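## Task

Acting as the authorized worker whose name appears on the attached work order, standing at that order's power panel, turn OFF the breaker of each circuit on this panel that supplies the equipment in the order. No pen is available. Flipping any breaker other than those fails the task, even if it is flipped back afterwards. Any padlock from the shelf must finish unlocked and resting on the shelf, not on top of another padlock. Base the work on the attached order pages 1 to 4: the order itself, the procedure, the panel schedule and the panel data. The work area is the aisle in front of the panel, from the shelf top below the breakers upward. When finished, release anything held and move the arm away.

## Robot and tools

Robot: one arm with seven revolute joints and a two-finger gripper. Every joint list, in calls and in results, uses this order: waist, shoulder, upper arm roll, elbow, forearm roll, wrist pitch, wrist roll, then the gripper. Wrist pitch is sign-flipped relative to the URDF in everything you send and read; its stated range is URDF-signed (-1.693 to 3.142), so in your numbers it is about -3.142 to 1.693. Other stated ranges (rad): waist -6.283 to 6.283, shoulder -2.059 to 2.094, upper arm roll -6.283 to 6.283, elbow -0.192 to 3.927, forearm roll -6.283 to 6.283, wrist roll -6.283 to 6.283. True ends may differ by up to 0.010 rad.

Scene frame: origin on the table surface right under the arm base, +z up, +y to the left when facing +x. The base can be slightly tilted. The gripper's fingers point along its own +z and open and close along its y. end_effector_position is the point between the closed pads, roughly 2 cm short of the fingertips; closing pushes the tips about 10 mm further along +z. The reported hand position can be off, more so at long reach.

execute_actions(actions): a list of actions run in sequence. Each action is a table of 0 to 15 rows; each row lasts one step of 1/30 s, and if fewer than 15 rows are given the last row repeats to fill 15 steps (0.5 s). A row is 8 numbers in [-1, 1]: seven joint offsets then the gripper opening. Joint values are offsets scaled so 1.0 = 2.036 rad, measured from the joint angles at the beginning of that action (not from the preceding row); for the first action of a call this is the last reported state. The opening is absolute: +1 fully open, -1 closed. An action that pushes a joint more than 0.010 rad outside its range is refused; a malformed action, or a bad first action, refuses the whole call with no motion. An empty list just reports state and images. A joint asked beyond its real end stops there and the result may print 'joint sent to its limit' (its absence proves nothing).

move(target, speed, blocking): drives all joints together toward one 8-number row, same scale as above, whose joint values are offsets from the 'Joint positions' in the most recent result that shows them (not from wherever the arm is when the move begins). Finger values are applied at the start. speed is the top path speed in rad/s of the joint with the most to travel, 0.01 to 2, default 0.5. Paths take between 0.5 and 10 s; the hand traces a curve and ignores obstacles. A 'move:' line reports how it ended (done, off_target, moving, held, fault), limits=held or none, and the joint farthest off. With blocking=false you get a result after 0.5 s while it continues; before sending execute_actions or another move you must call wait or stop.

wait(seconds): 0 to 10 s, arm holds its last command; returns early when a running move ends. stop(): brakes a running move (needs room; fingers keep going). zoom_image(camera, region): closer look at the latest image of cam_head_left, cam_head_right or cam_wrist (each 672x504); region is [x0, y0, x1, y1] pixels from the top-left, at most 504x504. show_instructions(): returns the scene's reference pages (the work order pages), no motion. finished_scene(scene): ends the current scene, given its number; irreversible; the result tells whether the task succeeded and gives the next task. Replying without a tool call ends everything.

Results: the state line gives end_effector_position (m), end_effector_quat_wxyz and velocities in the scene frame. Joint positions and velocities are in rad and rad/s, followed by the pad gap in m (0.084 fully open). grip_measured is the measured opening on the commanded -1..+1 scale; commanding below it squeezes, harder the further below. 'Joint targets' are the angles currently being driven toward. 'joint command not followed' means the clearance check altered targets. Torque readings carry per-arm offsets and noise. MOTOR HOT appears from 65 °C; at 80 °C an OVER-TEMPERATURE FAULT brakes the arm until it cools.

Motion limits: targets move at most 3.14 rad/s, each step keeps targets within 0.623 rad of measured angles, and targets that would carry the hand more than 70 mm from its measured spot are scaled back, so big moves need several actions. Load limits (N m): waist 44.5, shoulder 44.5, upper arm roll 26.7, elbow 26.7, forearm roll 26.7, wrist pitch 17.8, wrist roll 17.8. Hitting one causes a torque fault: the arm backs off, holds 10 s and drops the rest of the call.

Cautions: read the order pages to find which breakers to flip and touch no others. Approach switches slowly; fast or deep-past-contact moves hit and press harder. Do not knock anything off or out of the work area, do not drop or slam things, and leave padlocks open on the shelf. The world keeps running while you compose replies. Finish by opening the gripper and backing away before ending the scene.

Each tool is called after "Emit:" by a JSON object that holds its "fn" and its "kwargs", one argument or row to a line.

Reference images:

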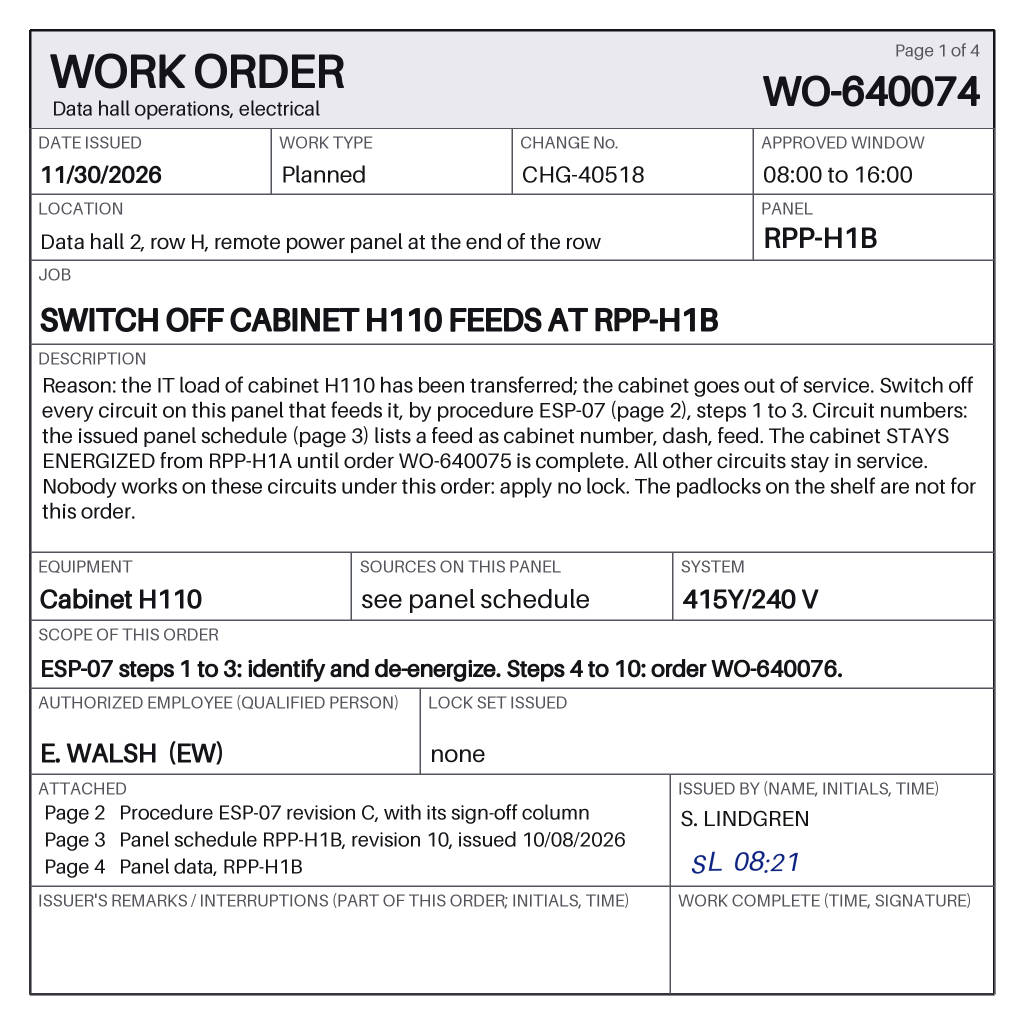

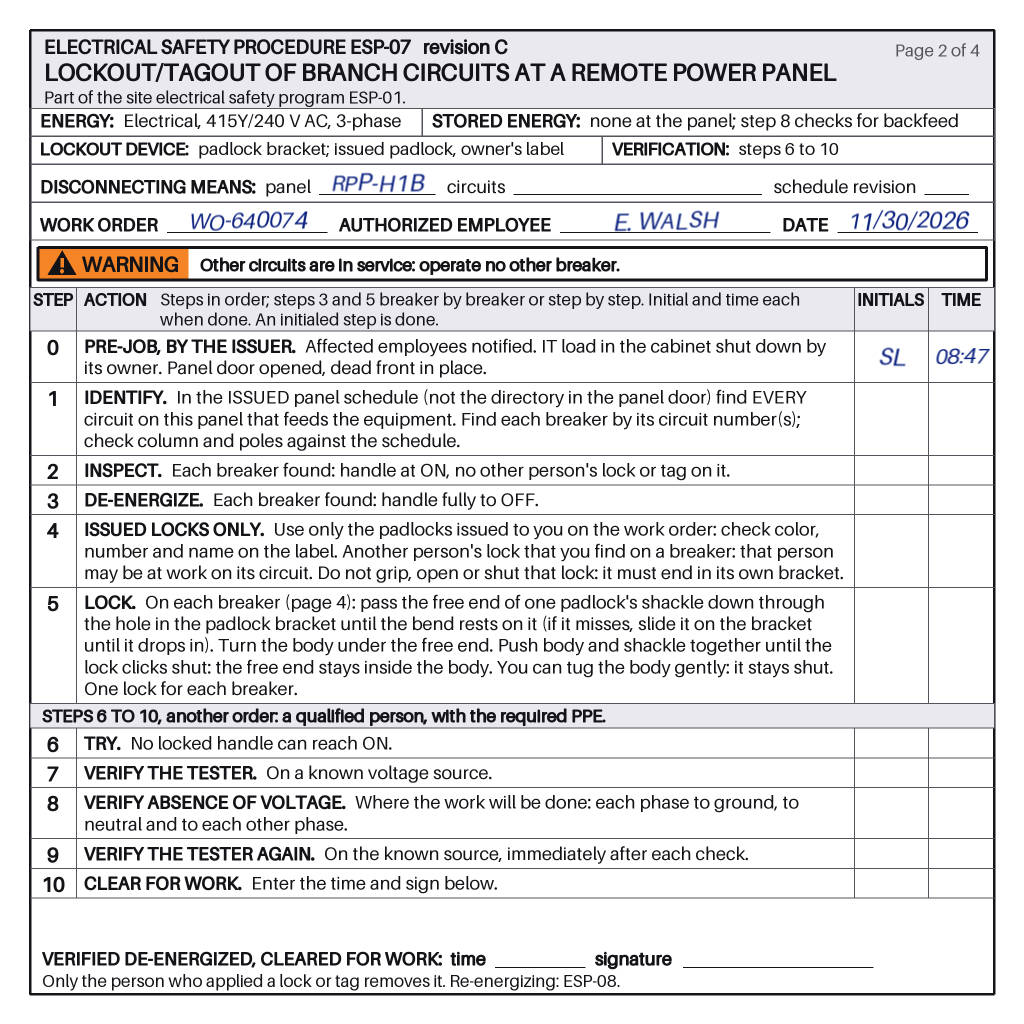

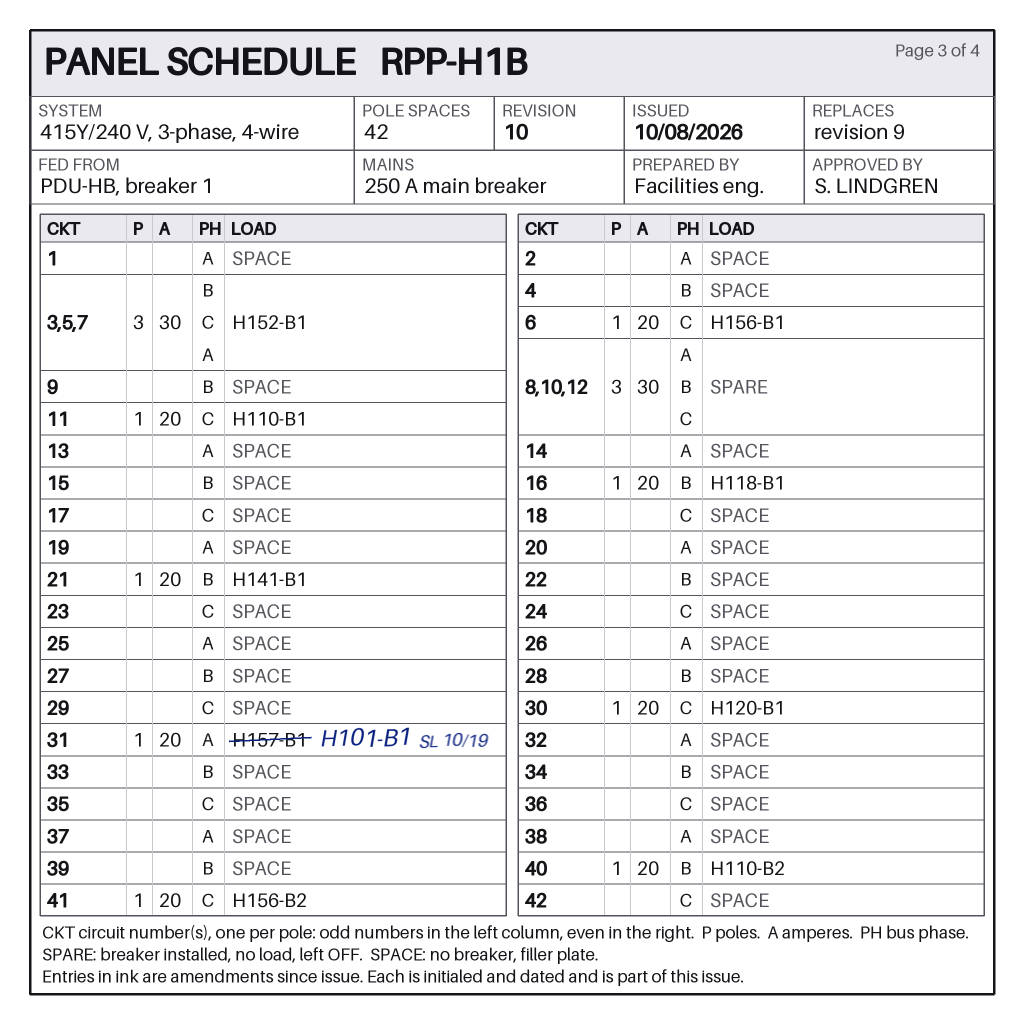

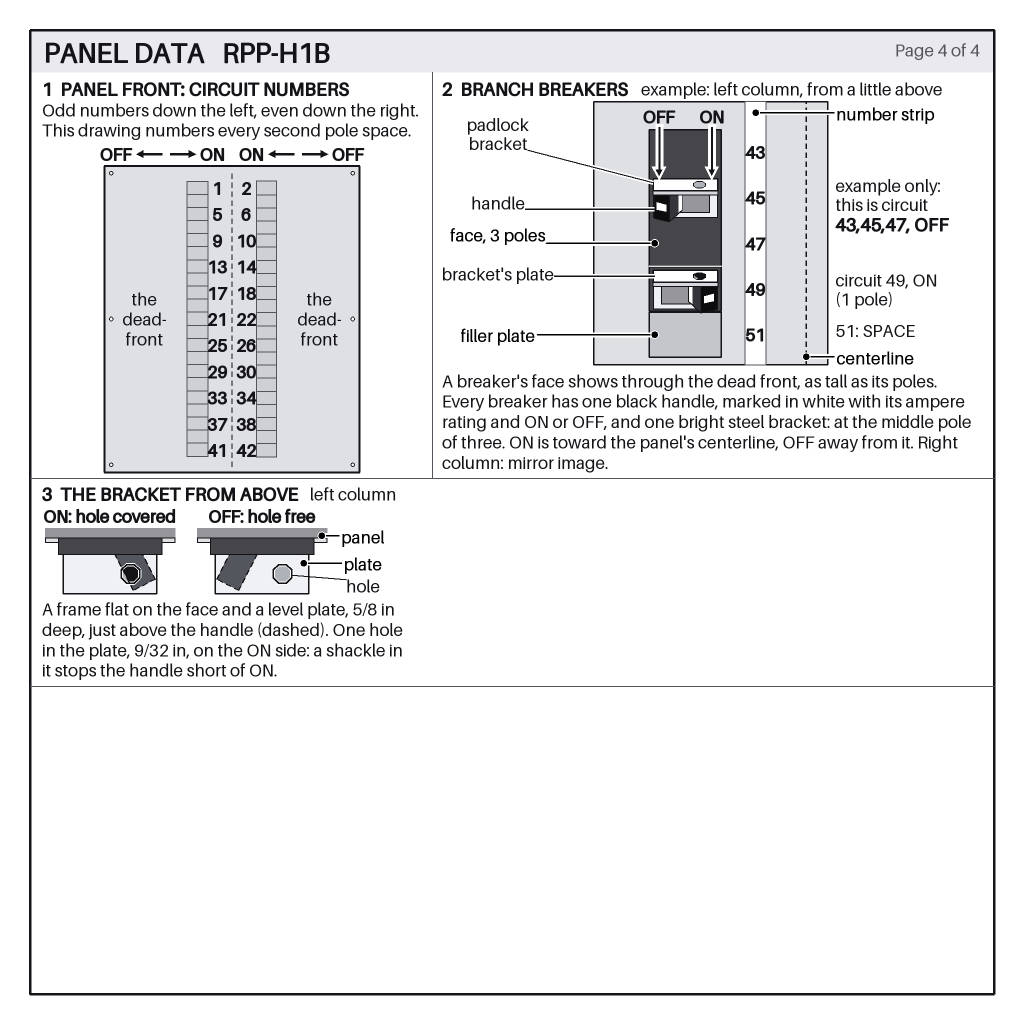

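## Session

Emit:
{"fn": "execute_actions", "kwargs": {
  "actions": []
}}

Scene clock: 0.00 s.
end_effector_position=(+0.4229, -0.0343, +0.3313) grip_measured=+1.00 end_effector_quat_wxyz=(+0.104, +0.988, -0.097, -0.065) end_effector_velocity=(+0.000, -0.000, -0.000) end_effector_angular_velocity=(-0.000, +0.000, -0.000)
Joint names: [waist, shoulder, upper arm roll, elbow, forearm roll, wrist pitch, wrist roll]
Joint positions: [-0.003 -0.249 -0.003  0.917 -0.003 -1.172  0.     0.084]
Joint velocities: [-0.  0. -0.  0.  0.  0. -0.  0.]
Joint torques (N m, as the arm reports them, + toward a larger Joint positions number): no reading
Joint targets: [-0.003 -0.249 -0.003 0.917 -0.003 -1.172 0.000]

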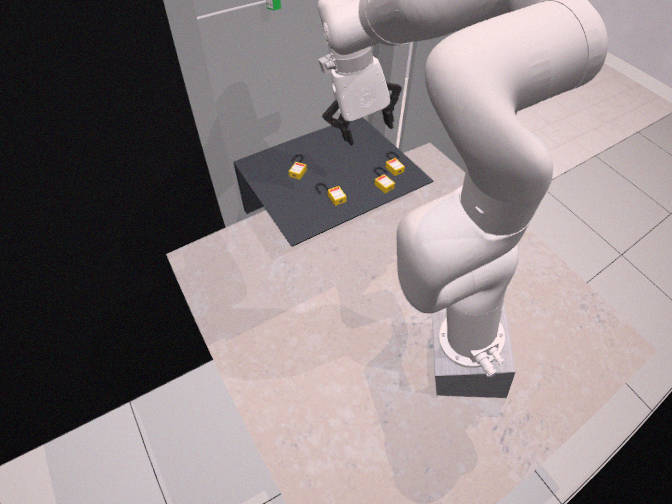

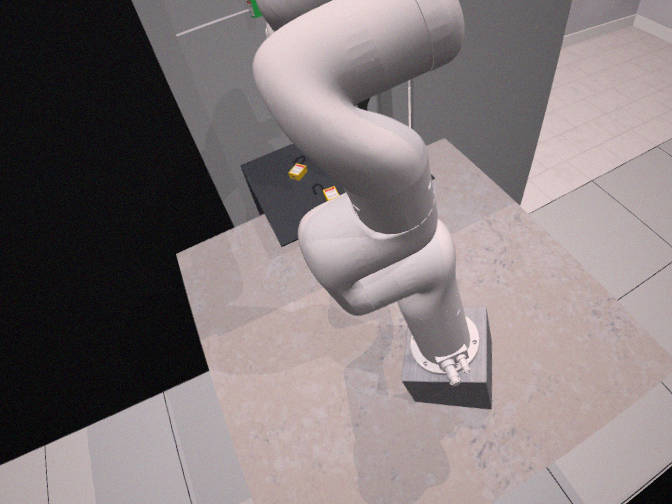

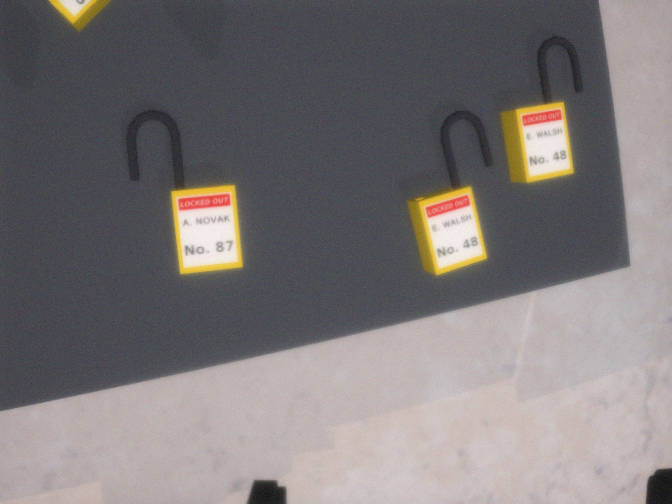

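Emit:
{"fn": "move", "kwargs": {
  "target": [0.1,-0.369,0,-0.107,0,0.576,0,-1],
  "speed": 0.6
}}

Scene clock: 3.50 s.
end_effector_position=(+0.4466, +0.1315, +0.7578) grip_measured=-1.00 end_effector_quat_wxyz=(+0.061, +0.709, +0.075, +0.698) end_effector_velocity=(-0.001, +0.001, +0.002) end_effector_angular_velocity=(-0.000, -0.005, +0.002)
Joint names: [waist, shoulder, upper arm roll, elbow, forearm roll, wrist pitch, wrist roll]
Joint positions: [ 0.2   -1.    -0.003  0.699 -0.003  0.     0.     0.   ]
Joint velocities: [ 0.001 -0.002  0.     0.     0.     0.003 -0.     0.   ]
Joint torques (N m, as the arm reports them, + toward a larger Joint positions number): [ 1.1  -2.82 -2.87 13.58  0.72  2.75  0.1 ]
Joint targets: [0.200 -1.000 -0.003 0.699 -0.003 0.001 0.000]
move: done; limits=none; farthest joint: the waist, 0.000 radians from its target (0.204 radians at the start)

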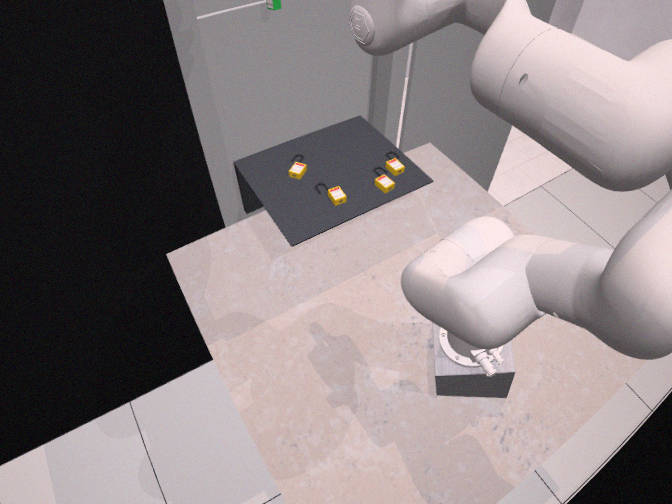

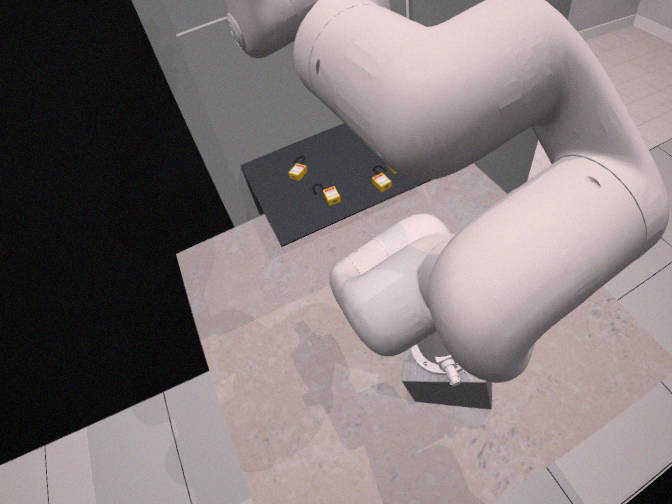

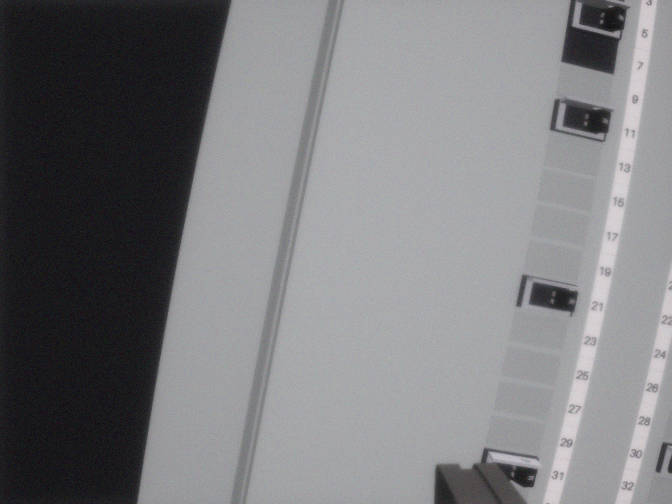

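Emit:
{"fn": "move", "kwargs": {
  "target": [-0.172,0.29,0,0.406,0,-0.142,0.113,-1],
  "speed": 0.6
}}

Scene clock: 6.43 s.
end_effector_position=(+0.5589, +0.0016, +0.9197) grip_measured=-1.00 end_effector_quat_wxyz=(+0.118, +0.696, -0.116, +0.699) end_effector_velocity=(+0.001, -0.001, +0.001) end_effector_angular_velocity=(+0.000, -0.002, -0.002)
Joint names: [waist, shoulder, upper arm roll, elbow, forearm roll, wrist pitch, wrist roll]
Joint positions: [-0.15  -0.41  -0.003  1.525 -0.003 -0.289  0.23   0.   ]
Joint velocities: [-0.002  0.003 -0.     0.003 -0.     0.001  0.001  0.   ]
Joint torques (N m, as the arm reports them, + toward a larger Joint positions number): [ -1.2  -14.36  -4.41  12.1    0.59   2.65   0.2 ]
Joint targets: [-0.150 -0.410 -0.003 1.525 -0.003 -0.289 0.230]
move: done; limits=none; farthest joint: the elbow, 0.001 radians from its target (0.827 radians at the start)

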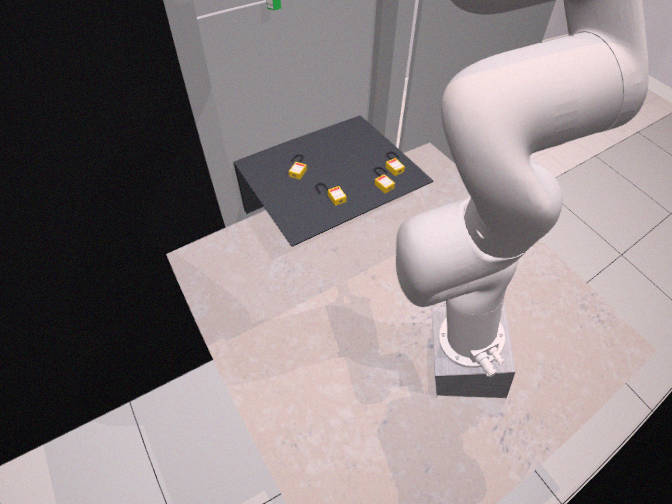

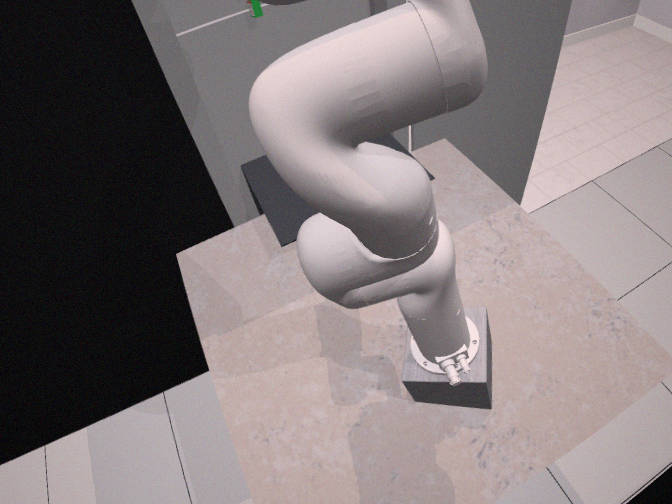

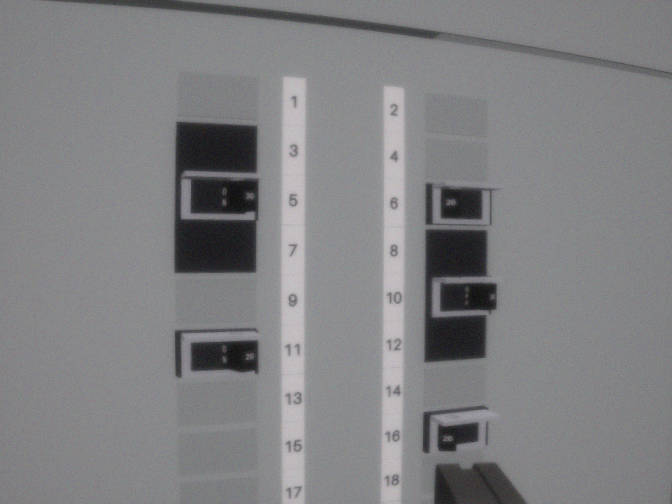

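Emit:
{"fn": "move", "kwargs": {
  "target": [0.024,0.1707,0,0.1857,0,-0.0096,0,-1],
  "speed": 0.4
}}

Scene clock: 8.37 s.
end_effector_position=(+0.6592, -0.0017, +0.9239) grip_measured=-1.00 end_effector_quat_wxyz=(+0.100, +0.698, -0.100, +0.702) end_effector_velocity=(+0.001, -0.000, -0.000) end_effector_angular_velocity=(+0.000, +0.001, +0.000)
Joint names: [waist, shoulder, upper arm roll, elbow, forearm roll, wrist pitch, wrist roll]
Joint positions: [-0.101 -0.063 -0.003  1.903 -0.003 -0.308  0.23   0.   ]
Joint velocities: [-0.     0.002  0.     0.002  0.    -0.001 -0.     0.   ]
Joint torques (N m, as the arm reports them, + toward a larger Joint positions number): [ -3.61 -25.1   -3.79  12.16   0.71   2.57   0.26]
Joint targets: [-0.101 -0.062 -0.003 1.903 -0.003 -0.308 0.230]
move: done; limits=none; farthest joint: the waist, 0.000 radians from its target (0.049 radians at the start)

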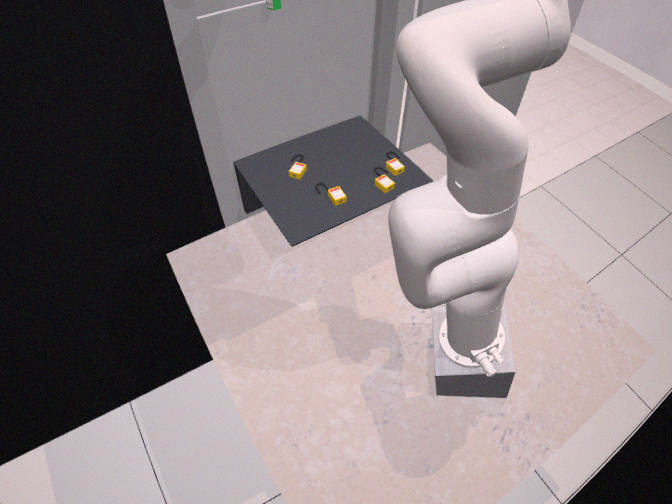

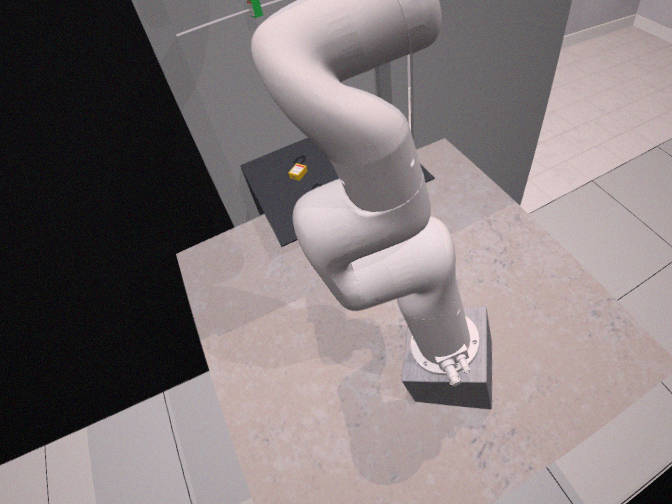

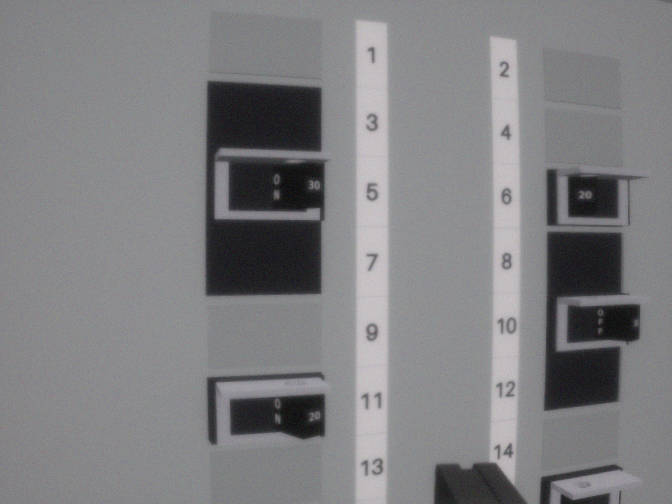

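Emit:
{"fn": "move", "kwargs": {
  "target": [0.0076,0.0773,0,0.107,0,-0.03,0,-1],
  "speed": 0.3
}}

Scene clock: 9.97 s.
end_effector_position=(+0.6943, -0.0012, +0.9268) grip_measured=-1.00 end_effector_quat_wxyz=(+0.094, +0.700, -0.095, +0.701) end_effector_velocity=(+0.001, -0.000, -0.001) end_effector_angular_velocity=(-0.000, +0.001, -0.000)
Joint names: [waist, shoulder, upper arm roll, elbow, forearm roll, wrist pitch, wrist roll]
Joint positions: [-0.085  0.094 -0.003  2.12  -0.003 -0.369  0.23   0.   ]
Joint velocities: [ 0.     0.003 -0.     0.002 -0.     0.    -0.     0.   ]
Joint torques (N m, as the arm reports them, + toward a larger Joint positions number): [ -4.4  -28.68  -3.19  11.69   0.52   2.79   0.21]
Joint targets: [-0.085 0.095 -0.003 2.121 -0.003 -0.369 0.230]
move: done; limits=none; farthest joint: the elbow, 0.001 radians from its target (0.218 radians at the start)

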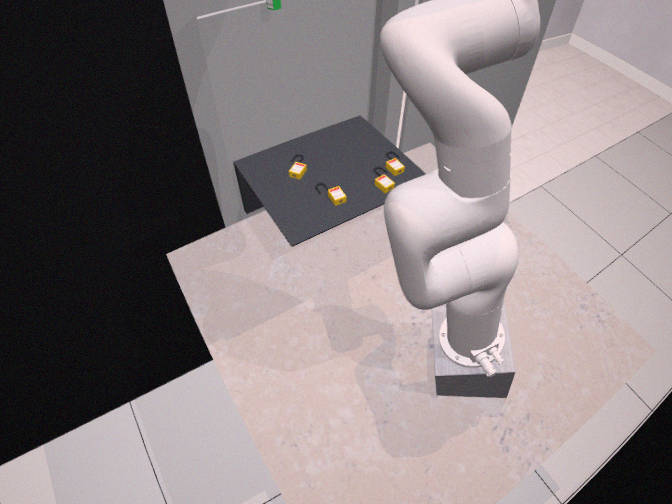

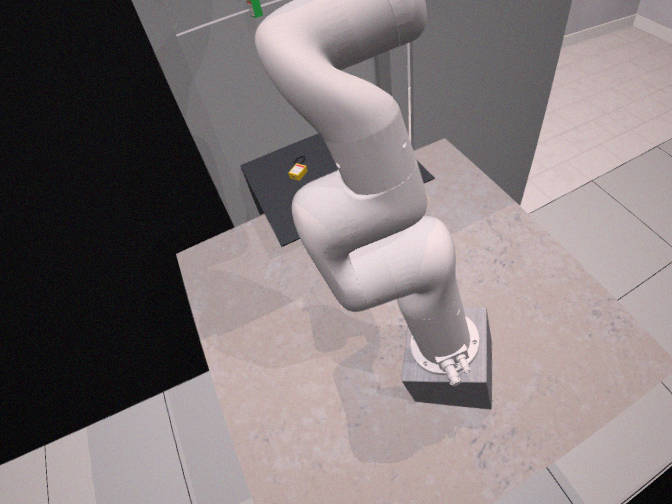

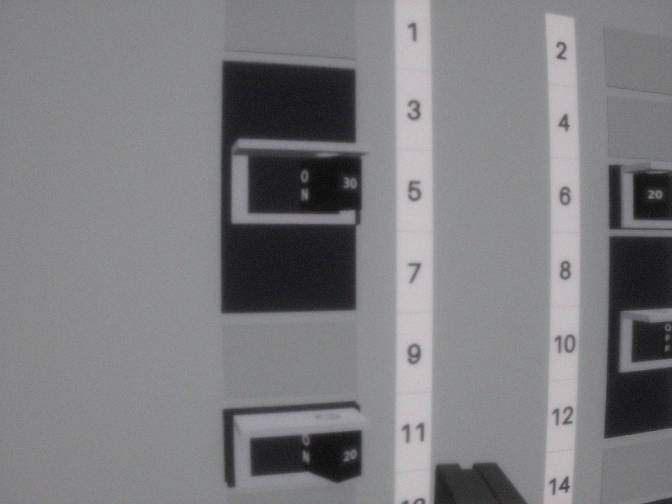

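Emit:
{"fn": "move", "kwargs": {
  "target": [0.0036,0.0466,0,0.0678,0,-0.021,0,-1],
  "speed": 0.15
}}

Scene clock: 11.50 s.
end_effector_position=(+0.7120, -0.0010, +0.9273) grip_measured=-1.00 end_effector_quat_wxyz=(+0.092, +0.701, -0.093, +0.701) end_effector_velocity=(+0.001, -0.001, -0.001) end_effector_angular_velocity=(+0.000, +0.002, -0.001)
Joint names: [waist, shoulder, upper arm roll, elbow, forearm roll, wrist pitch, wrist roll]
Joint positions: [-0.078  0.189 -0.003  2.258 -0.003 -0.412  0.23   0.   ]
Joint velocities: [-0.     0.003  0.     0.001 -0.    -0.001 -0.     0.   ]
Joint torques (N m, as the arm reports them, + toward a larger Joint positions number): [ -4.73 -31.11  -3.06  11.44   0.71   2.65   0.23]
Joint targets: [-0.078 0.189 -0.003 2.258 -0.003 -0.412 0.230]
move: done; limits=none; farthest joint: the waist, 0.001 radians from its target (0.008 radians at the start)

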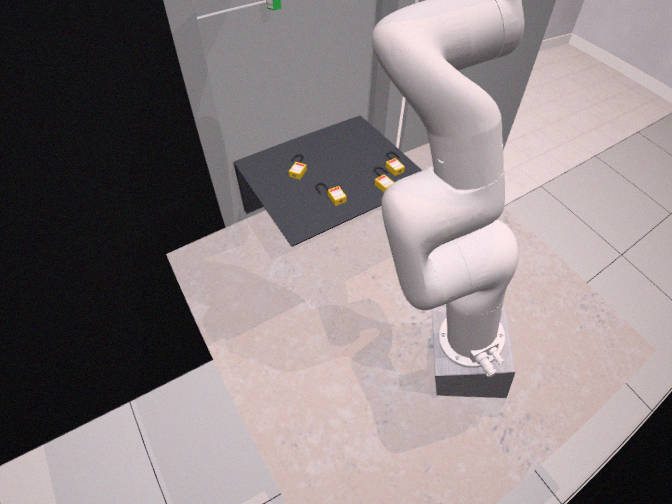

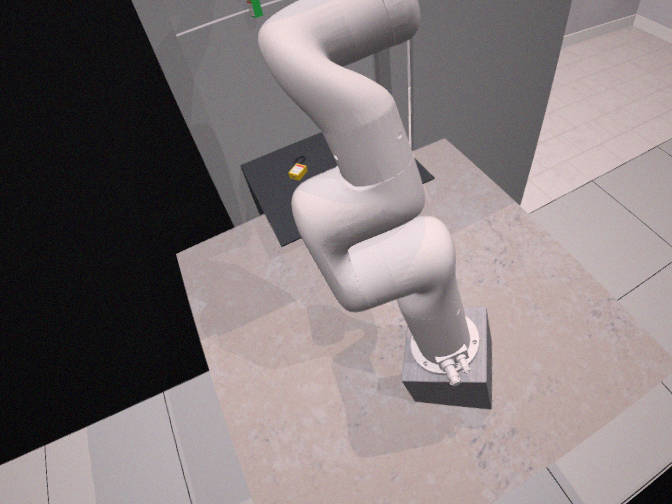

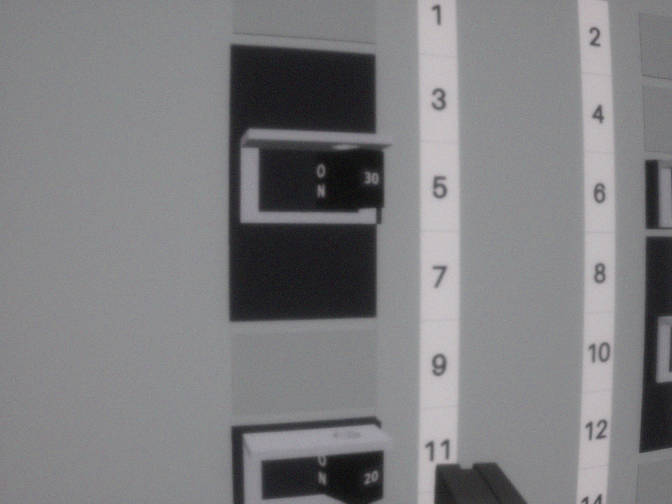

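Emit:
{"fn": "move", "kwargs": {
  "target": [0.0177,0.006,0,0.017,0,-0.011,0,-1],
  "speed": 0.04
}}

Scene clock: 13.03 s.
end_effector_position=(+0.7160, +0.0211, +0.9269) grip_measured=-1.00 end_effector_quat_wxyz=(+0.078, +0.705, -0.082, +0.700) end_effector_velocity=(+0.000, +0.001, +0.000) end_effector_angular_velocity=(-0.000, +0.000, +0.001)
Joint names: [waist, shoulder, upper arm roll, elbow, forearm roll, wrist pitch, wrist roll]
Joint positions: [-0.042  0.201 -0.003  2.292 -0.003 -0.434  0.23   0.   ]
Joint velocities: [ 0.001  0.001 -0.     0.002 -0.    -0.002 -0.     0.   ]
Joint torques (N m, as the arm reports them, + toward a larger Joint positions number): [ -4.48 -31.8   -2.66  11.27   0.61   2.69   0.21]
Joint targets: [-0.042 0.201 -0.003 2.293 -0.003 -0.434 0.230]
move: done; limits=none; farthest joint: the waist, 0.001 radians from its target (0.036 radians at the start)

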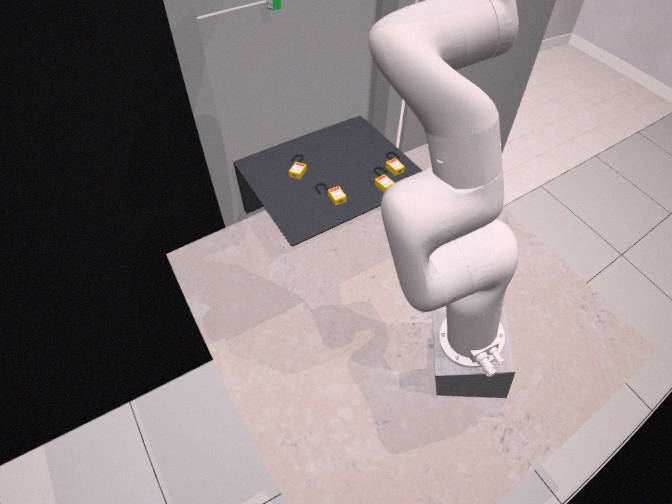

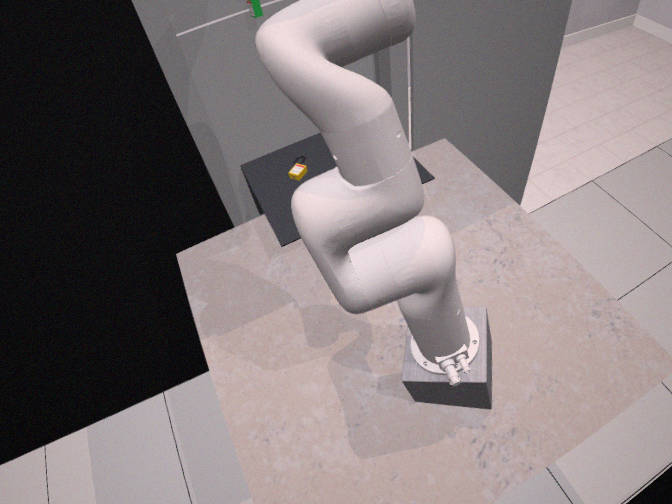

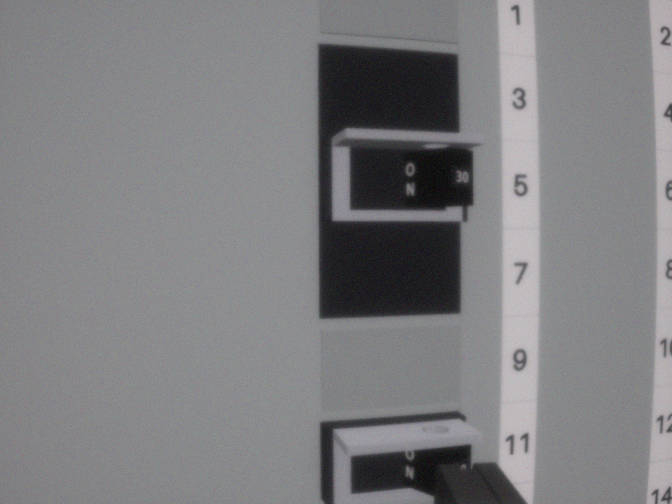

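Emit:
{"fn": "move", "kwargs": {
  "target": [-0.0135,0,0,-0.01,0,0.01,0,-1],
  "speed": 0.06
}}

Emit:
{"fn": "move", "kwargs": {
  "target": [0,0.0156,0,-0.0205,0,0.082,0,-1],
  "speed": 0.15
}}

Scene clock: 14.23 s.
end_effector_position=(+0.7159, +0.0031, +0.9252) grip_measured=-1.00 end_effector_quat_wxyz=(+0.088, +0.702, -0.090, +0.701) end_effector_velocity=(-0.001, -0.002, +0.001) end_effector_angular_velocity=(-0.001, -0.001, -0.004)
Joint names: [waist, shoulder, upper arm roll, elbow, forearm roll, wrist pitch, wrist roll]
Joint positions: [-0.07   0.201 -0.003  2.272 -0.003 -0.414  0.23   0.   ]
Joint velocities: [-0.004 -0.001  0.    -0.001  0.     0.001 -0.     0.   ]
Joint torques (N m, as the arm reports them, + toward a larger Joint positions number): [ -4.89 -31.49  -3.01  11.29   0.53   2.71   0.12]
Joint targets: [-0.070 0.201 -0.003 2.272 -0.003 -0.414 0.230]
move: done; limits=none; farthest joint: the elbow, 0.001 radians from its target (0.021 radians at the start)

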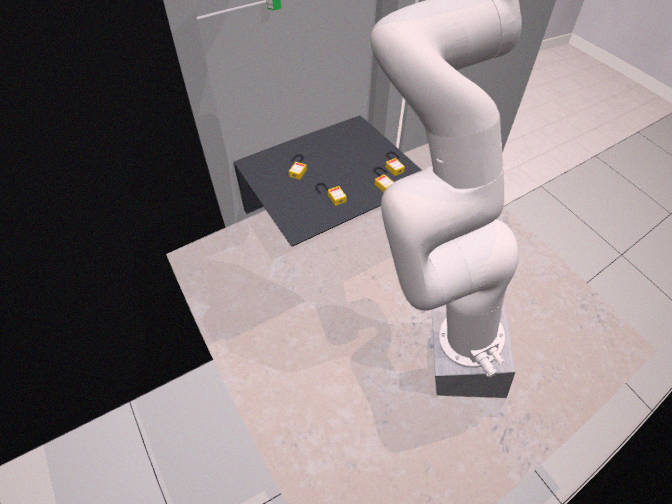

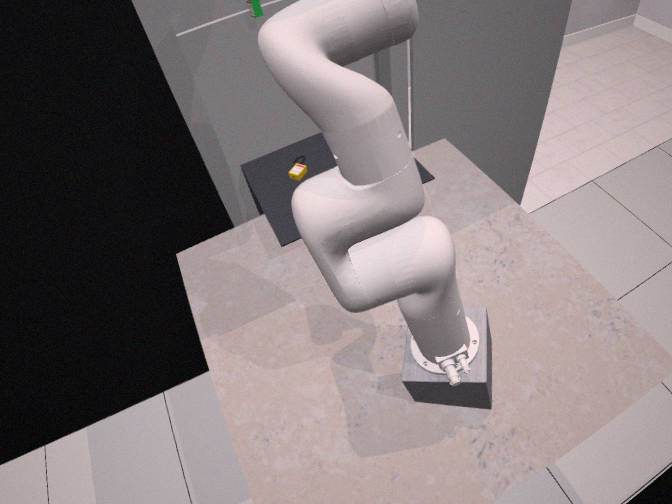

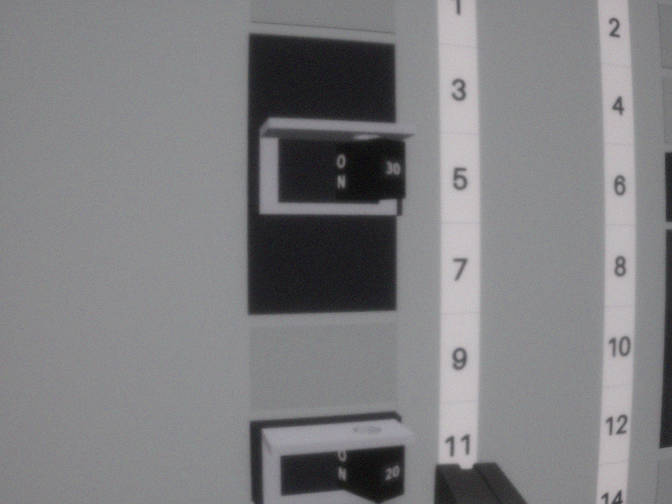

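Scene clock: 15.80 s.
end_effector_position=(+0.7300, -0.0008, +0.9228) grip_measured=-1.00 end_effector_quat_wxyz=(+0.085, +0.670, -0.079, +0.733) end_effector_velocity=(+0.001, -0.001, -0.001) end_effector_angular_velocity=(+0.000, +0.001, -0.001)
Joint names: [waist, shoulder, upper arm roll, elbow, forearm roll, wrist pitch, wrist roll]
Joint positions: [-0.07   0.232 -0.003  2.231 -0.003 -0.247  0.23   0.   ]
Joint velocities: [-0.001  0.002  0.    -0.002 -0.     0.002  0.     0.   ]
Joint torques (N m, as the arm reports them, + toward a larger Joint positions number): [ -5.03 -32.9   -2.9   11.86   0.66   2.43   0.03]
Joint targets: [-0.070 0.233 -0.003 2.231 -0.003 -0.247 0.230]
move: done; limits=none; farthest joint: the waist, 0.000 radians from its target (0.000 radians at the start)

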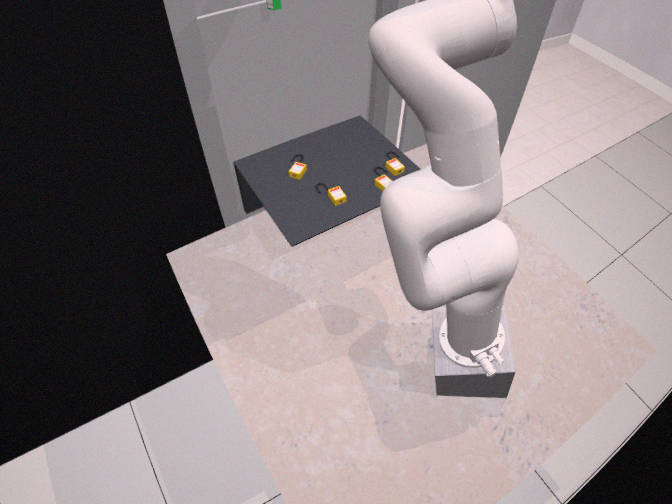

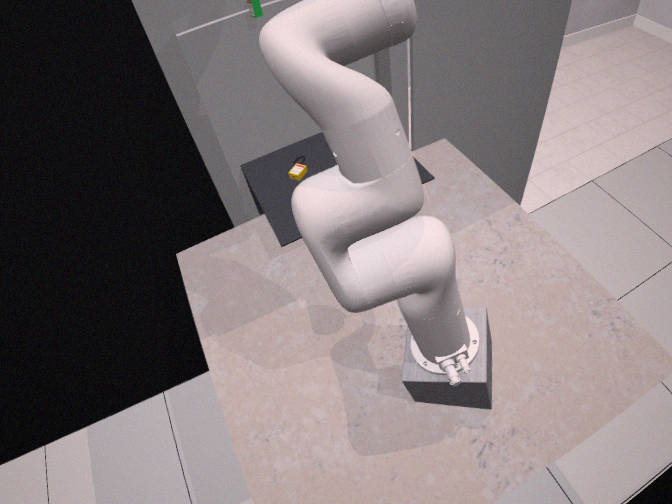

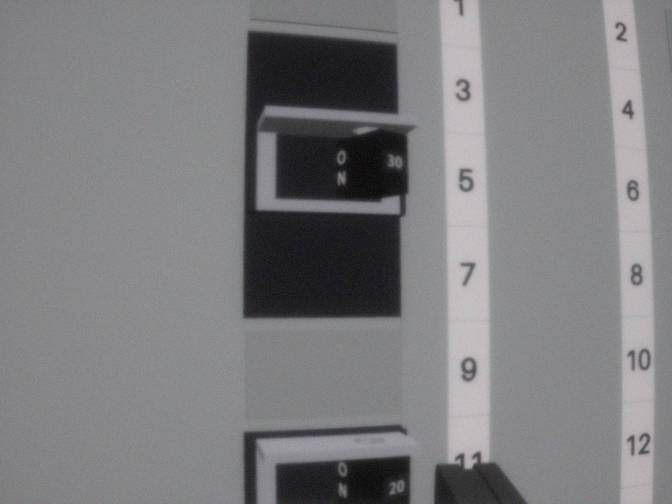

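Emit:
{"fn": "move", "kwargs": {
  "target": [0.0152,-0.007,0,-0.005,0,-0.002,0,-1],
  "speed": 0.03
}}

Scene clock: 17.43 s.
end_effector_position=(+0.7303, +0.0199, +0.9216) grip_measured=-1.00 end_effector_quat_wxyz=(+0.072, +0.674, -0.070, +0.732) end_effector_velocity=(-0.001, -0.002, +0.000) end_effector_angular_velocity=(-0.001, +0.001, -0.005)
Joint names: [waist, shoulder, upper arm roll, elbow, forearm roll, wrist pitch, wrist roll]
Joint positions: [-0.038  0.218 -0.003  2.221 -0.003 -0.251  0.23   0.   ]
Joint velocities: [-0.001 -0.001 -0.003 -0.    -0.    -0.002  0.     0.   ]
Joint torques (N m, as the arm reports them, + toward a larger Joint positions number): [ -4.8  -33.05  -2.95  11.71   0.54   2.45   0.21]
Joint targets: [-0.039 0.218 -0.003 2.221 -0.003 -0.251 0.230]
move: done; limits=none; farthest joint: the waist, 0.001 radians from its target (0.031 radians at the start)

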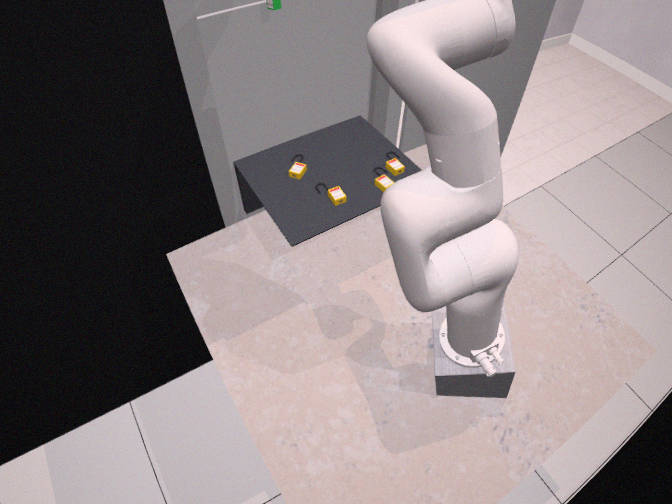

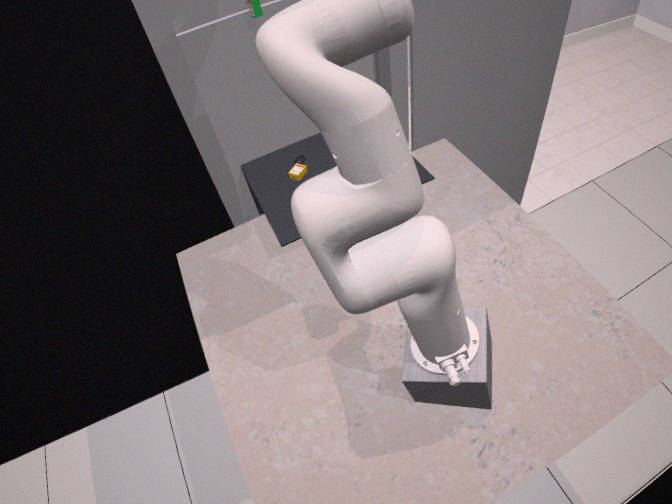

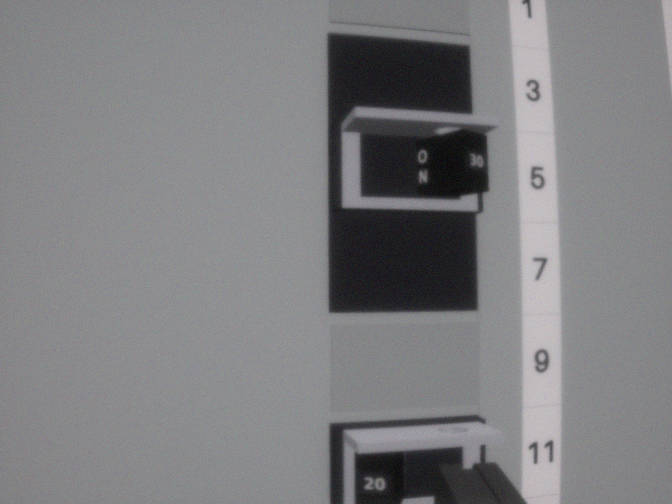

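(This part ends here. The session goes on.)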